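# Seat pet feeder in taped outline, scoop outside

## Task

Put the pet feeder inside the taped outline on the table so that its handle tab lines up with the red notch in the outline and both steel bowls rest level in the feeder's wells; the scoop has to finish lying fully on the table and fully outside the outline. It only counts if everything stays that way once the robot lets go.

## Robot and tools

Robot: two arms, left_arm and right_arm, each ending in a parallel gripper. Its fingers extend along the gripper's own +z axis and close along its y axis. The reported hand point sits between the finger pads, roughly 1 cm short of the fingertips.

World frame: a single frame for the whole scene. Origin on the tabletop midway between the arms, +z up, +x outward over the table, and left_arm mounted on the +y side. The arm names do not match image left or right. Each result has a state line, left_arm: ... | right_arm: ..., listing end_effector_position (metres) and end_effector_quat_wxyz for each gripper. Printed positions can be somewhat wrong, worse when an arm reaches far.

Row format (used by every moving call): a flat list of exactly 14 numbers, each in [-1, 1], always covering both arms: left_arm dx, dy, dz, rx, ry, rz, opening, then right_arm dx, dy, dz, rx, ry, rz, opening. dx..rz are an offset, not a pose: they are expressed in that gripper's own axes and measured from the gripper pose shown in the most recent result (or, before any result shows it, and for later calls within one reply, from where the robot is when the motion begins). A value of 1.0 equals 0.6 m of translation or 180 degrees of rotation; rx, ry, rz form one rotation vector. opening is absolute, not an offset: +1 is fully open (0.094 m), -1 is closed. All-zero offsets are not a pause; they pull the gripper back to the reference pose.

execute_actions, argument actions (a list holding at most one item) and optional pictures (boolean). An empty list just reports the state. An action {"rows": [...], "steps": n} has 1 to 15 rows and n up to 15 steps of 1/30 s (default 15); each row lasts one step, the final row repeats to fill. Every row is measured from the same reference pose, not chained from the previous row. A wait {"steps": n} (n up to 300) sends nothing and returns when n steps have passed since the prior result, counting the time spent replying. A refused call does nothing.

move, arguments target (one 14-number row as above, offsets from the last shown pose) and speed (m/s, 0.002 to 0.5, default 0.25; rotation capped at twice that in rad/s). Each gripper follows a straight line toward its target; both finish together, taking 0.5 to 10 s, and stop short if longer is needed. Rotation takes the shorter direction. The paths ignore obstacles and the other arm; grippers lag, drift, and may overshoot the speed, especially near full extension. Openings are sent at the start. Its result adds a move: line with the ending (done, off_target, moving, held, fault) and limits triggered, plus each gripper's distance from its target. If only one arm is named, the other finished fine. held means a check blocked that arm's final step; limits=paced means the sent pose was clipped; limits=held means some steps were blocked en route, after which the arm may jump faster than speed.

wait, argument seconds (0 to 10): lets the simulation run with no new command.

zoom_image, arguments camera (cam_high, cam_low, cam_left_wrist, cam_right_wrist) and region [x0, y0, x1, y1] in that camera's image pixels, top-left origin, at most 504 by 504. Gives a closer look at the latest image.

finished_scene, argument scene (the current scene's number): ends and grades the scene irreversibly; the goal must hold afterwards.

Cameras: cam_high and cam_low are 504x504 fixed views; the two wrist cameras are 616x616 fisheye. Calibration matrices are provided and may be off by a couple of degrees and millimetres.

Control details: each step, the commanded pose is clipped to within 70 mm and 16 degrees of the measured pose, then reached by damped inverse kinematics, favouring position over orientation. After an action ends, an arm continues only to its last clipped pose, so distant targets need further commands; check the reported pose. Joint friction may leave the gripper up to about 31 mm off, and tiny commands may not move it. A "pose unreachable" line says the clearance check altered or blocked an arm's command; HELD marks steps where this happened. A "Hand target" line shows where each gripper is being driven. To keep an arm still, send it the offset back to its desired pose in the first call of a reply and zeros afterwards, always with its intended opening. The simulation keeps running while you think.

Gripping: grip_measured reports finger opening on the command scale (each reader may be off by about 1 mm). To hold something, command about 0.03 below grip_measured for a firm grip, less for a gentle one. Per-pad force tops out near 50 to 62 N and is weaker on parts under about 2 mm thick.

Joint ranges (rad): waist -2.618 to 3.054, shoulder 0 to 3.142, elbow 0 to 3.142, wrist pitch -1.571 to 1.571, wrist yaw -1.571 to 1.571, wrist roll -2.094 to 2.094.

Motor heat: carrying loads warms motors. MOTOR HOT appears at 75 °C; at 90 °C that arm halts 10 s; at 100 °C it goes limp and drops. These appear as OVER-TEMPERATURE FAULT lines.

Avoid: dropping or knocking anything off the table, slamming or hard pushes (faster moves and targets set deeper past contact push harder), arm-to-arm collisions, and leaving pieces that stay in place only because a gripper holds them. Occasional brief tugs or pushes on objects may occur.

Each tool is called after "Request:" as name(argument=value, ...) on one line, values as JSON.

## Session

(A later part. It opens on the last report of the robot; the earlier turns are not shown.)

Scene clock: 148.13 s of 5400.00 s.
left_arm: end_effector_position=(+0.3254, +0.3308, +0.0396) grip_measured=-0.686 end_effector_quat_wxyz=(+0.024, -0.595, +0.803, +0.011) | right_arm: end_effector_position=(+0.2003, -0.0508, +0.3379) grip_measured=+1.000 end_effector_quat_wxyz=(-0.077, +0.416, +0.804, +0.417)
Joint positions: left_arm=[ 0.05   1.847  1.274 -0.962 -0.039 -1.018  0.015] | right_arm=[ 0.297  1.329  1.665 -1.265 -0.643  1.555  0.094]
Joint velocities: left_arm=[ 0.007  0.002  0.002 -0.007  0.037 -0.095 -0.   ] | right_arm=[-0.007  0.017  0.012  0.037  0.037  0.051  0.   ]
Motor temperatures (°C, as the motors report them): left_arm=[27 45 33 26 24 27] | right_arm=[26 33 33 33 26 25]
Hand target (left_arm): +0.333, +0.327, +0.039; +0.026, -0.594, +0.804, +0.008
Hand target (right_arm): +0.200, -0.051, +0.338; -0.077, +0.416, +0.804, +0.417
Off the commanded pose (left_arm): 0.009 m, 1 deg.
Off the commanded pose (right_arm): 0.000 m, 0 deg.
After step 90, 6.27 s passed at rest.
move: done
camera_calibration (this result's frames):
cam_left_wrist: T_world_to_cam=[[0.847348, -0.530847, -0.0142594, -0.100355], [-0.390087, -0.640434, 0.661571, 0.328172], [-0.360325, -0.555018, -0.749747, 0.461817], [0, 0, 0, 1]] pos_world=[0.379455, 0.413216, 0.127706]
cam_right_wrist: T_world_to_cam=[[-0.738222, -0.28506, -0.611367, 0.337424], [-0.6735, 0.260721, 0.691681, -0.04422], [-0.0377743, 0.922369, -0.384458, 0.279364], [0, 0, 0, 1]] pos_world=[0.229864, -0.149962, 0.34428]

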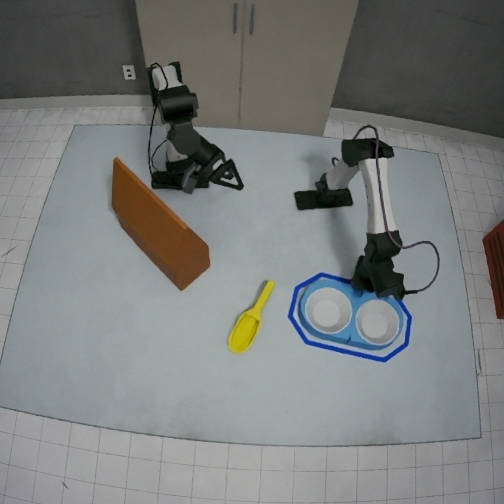

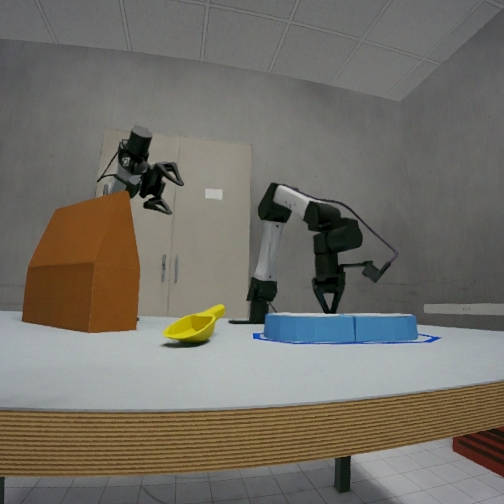

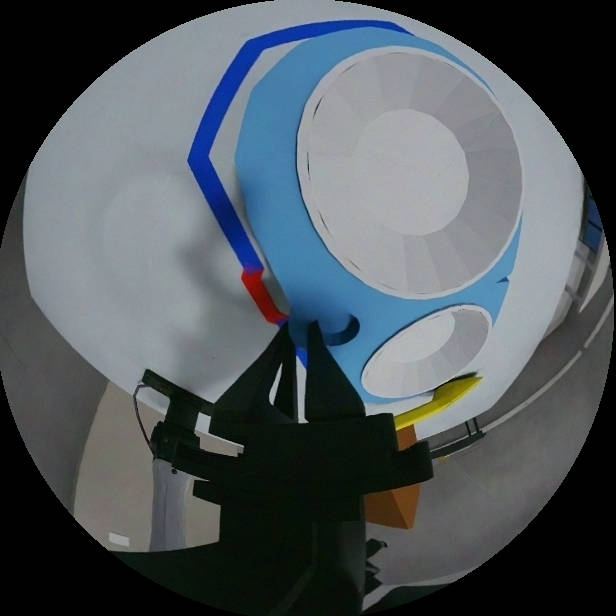

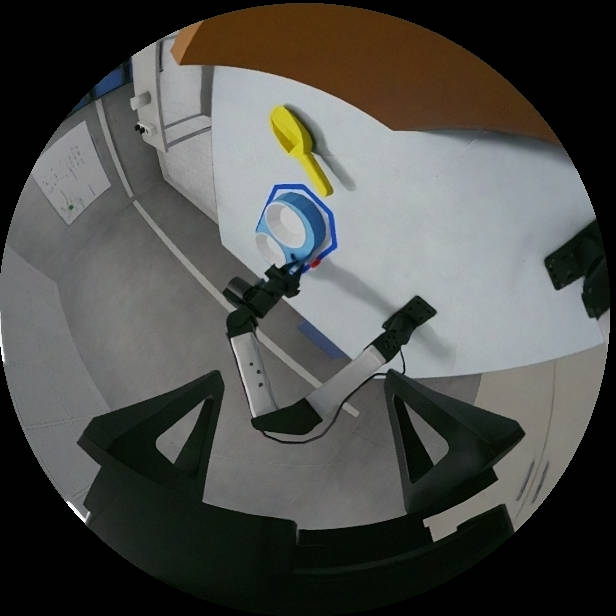

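Request:
move(target=[0,0,0,0,0,0,-0.4, 0,0,0,0,0,0,1])

Request:
move(target=[0,0,-0.12,0,0,0,-0.4, 0,0,0,0,0,0,1], speed=0.06)

Request:
move(target=[0,0.2,-0.05,0,0,0,-0.4, 0,0,0,0,0,0,1])

Request:
zoom_image(camera="cam_high", region=[270, 250, 430, 380])

Scene clock: 153.73 s of 5400.00 s.
left_arm: end_effector_position=(+0.3255, +0.3307, +0.0395) grip_measured=-0.402 end_effector_quat_wxyz=(+0.024, -0.595, +0.803, +0.011) | right_arm: end_effector_position=(+0.2003, -0.0508, +0.3379) grip_measured=+1.000 end_effector_quat_wxyz=(-0.077, +0.416, +0.804, +0.417)
Joint positions: left_arm=[ 0.05   1.847  1.274 -0.962 -0.038 -1.019  0.028] | right_arm=[ 0.297  1.329  1.665 -1.265 -0.643  1.555  0.094]
Joint velocities: left_arm=[-0.002 -0.007 -0.022 -0.022 -0.11   0.051 -0.001] | right_arm=[-0.007 -0.017  0.017 -0.022 -0.037 -0.037  0.   ]
Motor temperatures (°C, as the motors report them): left_arm=[27 44 34 26 24 27] | right_arm=[26 33 33 33 26 25]
Hand target (left_arm): +0.325, +0.331, +0.040; +0.024, -0.595, +0.803, +0.011
Hand target (right_arm): +0.200, -0.051, +0.338; -0.077, +0.416, +0.804, +0.417
Off the commanded pose (left_arm): 0.000 m, 0 deg.
Off the commanded pose (right_arm): 0.000 m, 0 deg.
After step 90, 1.90 s passed at rest.
move: done
camera_calibration (this result's frames):
cam_left_wrist: T_world_to_cam=[[0.847543, -0.530556, -0.0134227, -0.100708], [-0.390244, -0.640142, 0.661761, 0.328102], [-0.359694, -0.555633, -0.749594, 0.461795], [0, 0, 0, 1]] pos_world=[0.379499, 0.41319, 0.127682]
cam_right_wrist: T_world_to_cam=[[-0.738222, -0.28506, -0.611367, 0.337424], [-0.6735, 0.260721, 0.691681, -0.04422], [-0.0377743, 0.922369, -0.384458, 0.279364], [0, 0, 0, 1]] pos_world=[0.229864, -0.149962, 0.34428]

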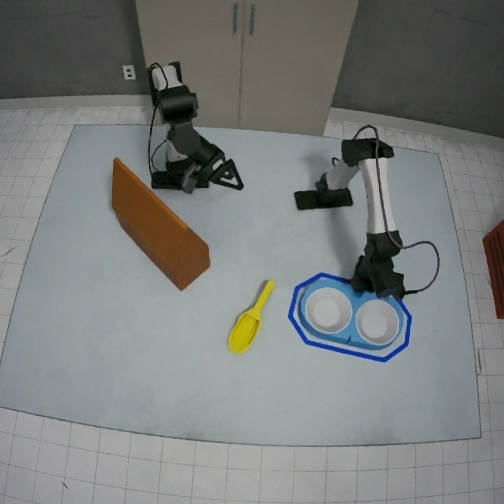

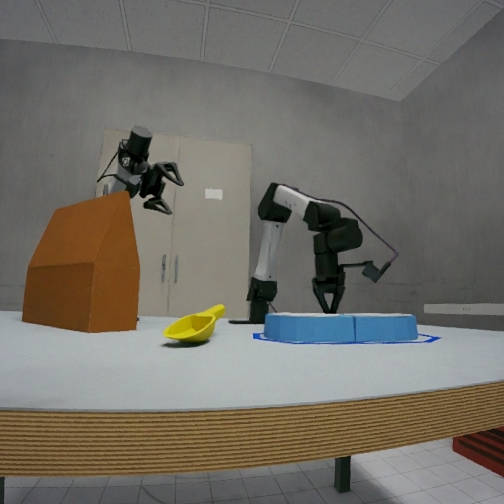

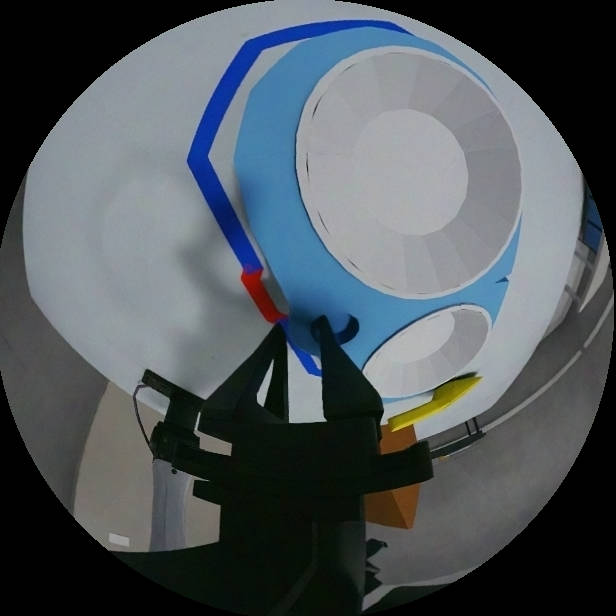

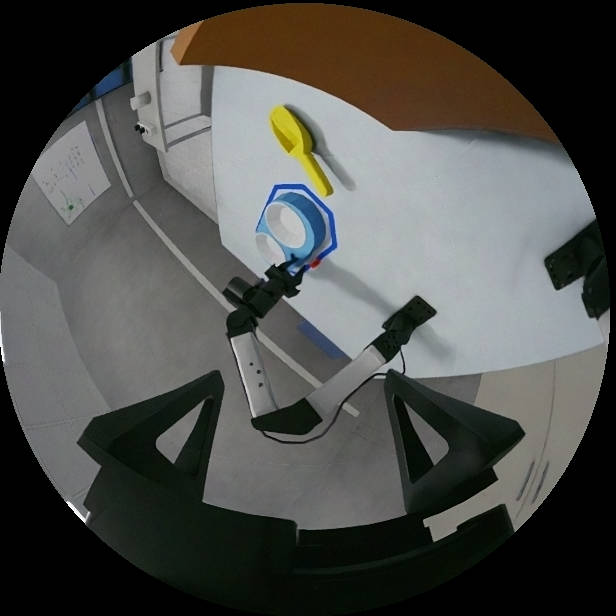

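Scene clock: 155.43 s of 5400.00 s.
left_arm: end_effector_position=(+0.3214, +0.3296, +0.1031) grip_measured=-0.401 end_effector_quat_wxyz=(+0.016, -0.595, +0.803, +0.014) | right_arm: end_effector_position=(+0.2003, -0.0508, +0.3379) grip_measured=+1.000 end_effector_quat_wxyz=(-0.077, +0.416, +0.804, +0.417)
Joint positions: left_arm=[ 0.05   1.796  1.468 -1.224 -0.038 -1.019  0.028] | right_arm=[ 0.297  1.329  1.665 -1.265 -0.643  1.555  0.094]
Joint velocities: left_arm=[-0.002 -0.007  0.002 -0.037 -0.022 -0.051  0.   ] | right_arm=[-0.017  0.007 -0.017  0.037 -0.007  0.007  0.   ]
Motor temperatures (°C, as the motors report them): left_arm=[27 44 34 26 24 27] | right_arm=[26 33 33 33 26 25]
Hand target (left_arm): +0.324, +0.328, +0.111; +0.024, -0.595, +0.803, +0.011
Hand target (right_arm): +0.200, -0.051, +0.338; -0.077, +0.416, +0.804, +0.417
Off the commanded pose (left_arm): 0.009 m, 1 deg.
Off the commanded pose (right_arm): 0.000 m, 0 deg.
move: done
camera_calibration (this result's frames):
cam_left_wrist: T_world_to_cam=[[0.847435, -0.530315, -0.0249103, -0.0958124], [-0.379194, -0.637451, 0.670723, 0.278389], [-0.371573, -0.558948, -0.74129, 0.511429], [0, 0, 0, 1]] pos_world=[0.376791, 0.41251, 0.190009]
cam_right_wrist: T_world_to_cam=[[-0.738222, -0.28506, -0.611367, 0.337424], [-0.6735, 0.260721, 0.691681, -0.04422], [-0.0377743, 0.922369, -0.384458, 0.279364], [0, 0, 0, 1]] pos_world=[0.229864, -0.149962, 0.34428]

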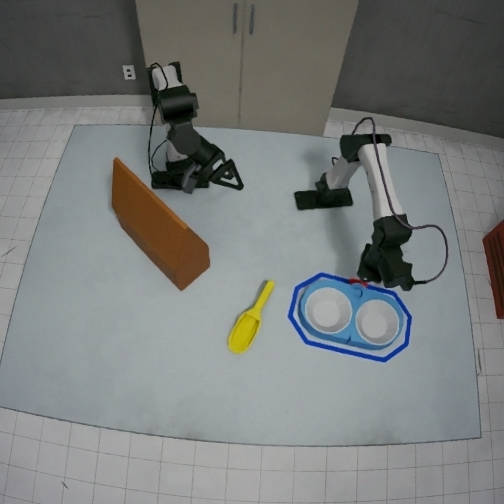

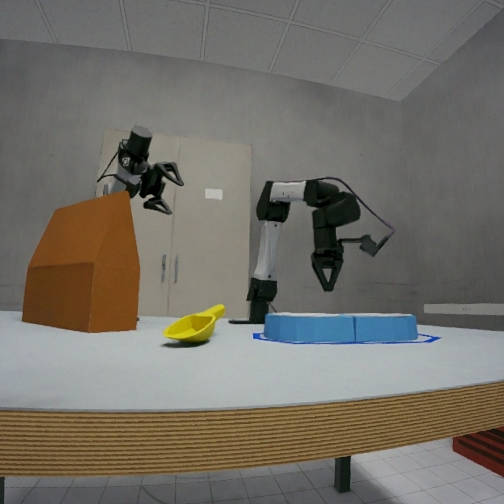

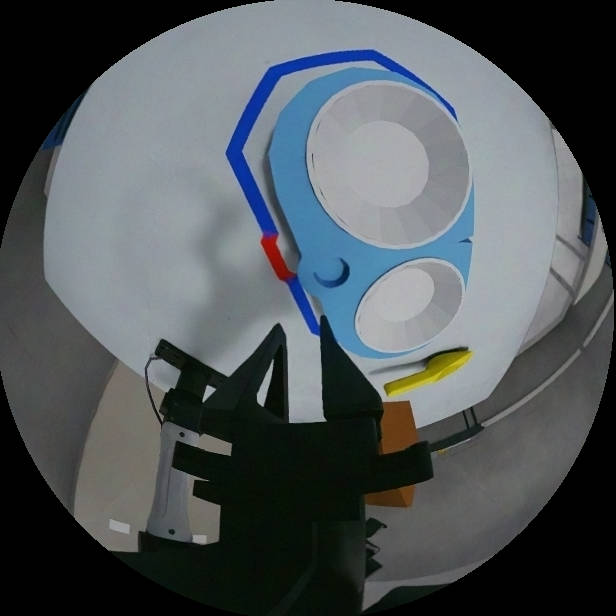

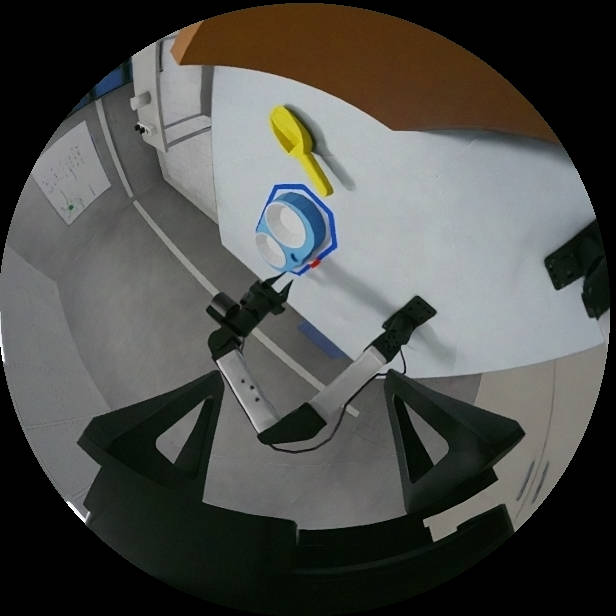

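Scene clock: 156.53 s of 5400.00 s.
left_arm: end_effector_position=(+0.2143, +0.3639, +0.1367) grip_measured=-0.401 end_effector_quat_wxyz=(+0.028, -0.596, +0.803, +0.012) | right_arm: end_effector_position=(+0.2003, -0.0508, +0.3379) grip_measured=+1.000 end_effector_quat_wxyz=(-0.077, +0.416, +0.804, +0.417)
Joint positions: left_arm=[ 0.3    1.434  1.222 -1.306 -0.032 -0.77   0.028] | right_arm=[ 0.297  1.329  1.665 -1.265 -0.643  1.555  0.094]
Joint velocities: left_arm=[-0.007 -0.002  0.002 -0.066  0.051 -0.037  0.001] | right_arm=[ 0.007  0.007  0.022  0.037 -0.095 -0.007  0.   ]
Motor temperatures (°C, as the motors report them): left_arm=[27 44 34 26 24 27] | right_arm=[26 33 33 33 26 25]
Hand target (left_arm): +0.206, +0.361, +0.132; +0.015, -0.596, +0.803, +0.012
Hand target (right_arm): +0.200, -0.051, +0.338; -0.077, +0.416, +0.804, +0.417
Off the commanded pose (left_arm): 0.009 m, 1 deg.
Off the commanded pose (right_arm): 0.000 m, 0 deg.
move: done
camera_calibration (this result's frames):
cam_left_wrist: T_world_to_cam=[[0.848483, -0.529077, -0.0124113, 0.0116087], [-0.392967, -0.645565, 0.654845, 0.245186], [-0.354476, -0.550748, -0.755661, 0.511011], [0, 0, 0, 1]] pos_world=[0.267641, 0.445864, 0.225736]
cam_right_wrist: T_world_to_cam=[[-0.738222, -0.28506, -0.611367, 0.337424], [-0.6735, 0.260721, 0.691681, -0.04422], [-0.0377743, 0.922369, -0.384458, 0.279364], [0, 0, 0, 1]] pos_world=[0.229864, -0.149962, 0.34428]

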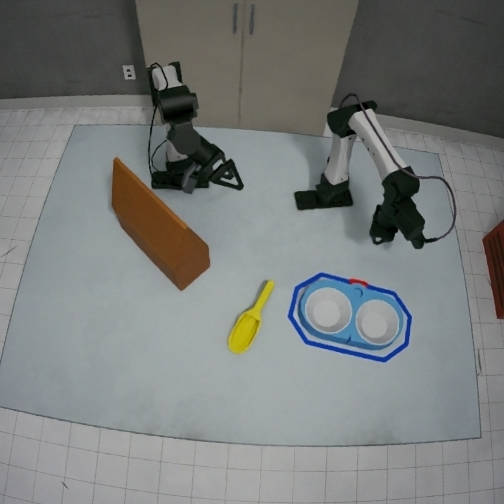

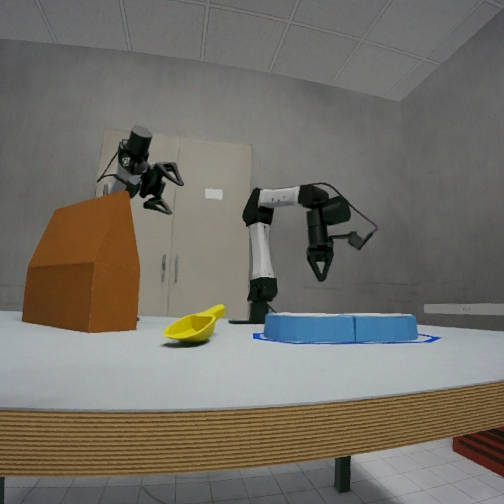

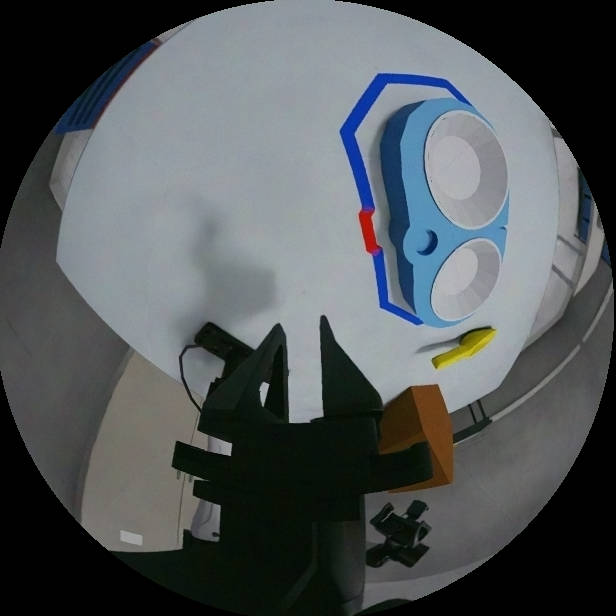

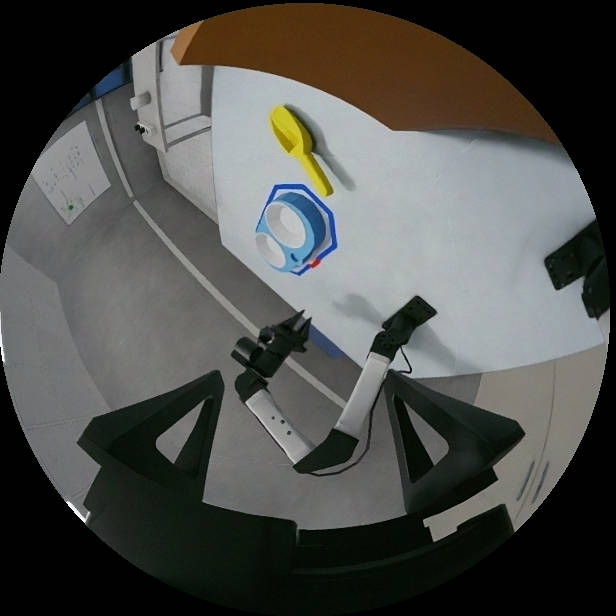

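Region (270, 250, 430, 380) of cam_high's 504x504 image, scaled by 3.150, with more detail than that image has; it fills the top 410 rows of this view, and the rest is white.

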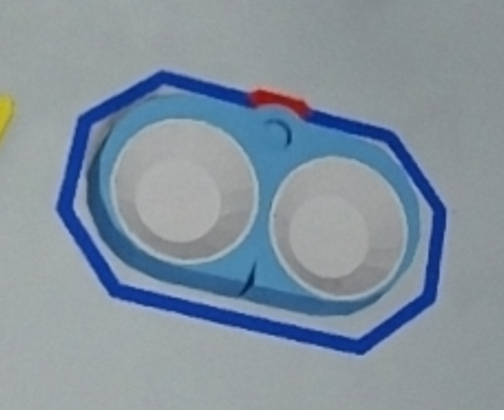

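Inside the outline all round.

Request:
finished_scene(scene=1)

The scene is finished: the task was done.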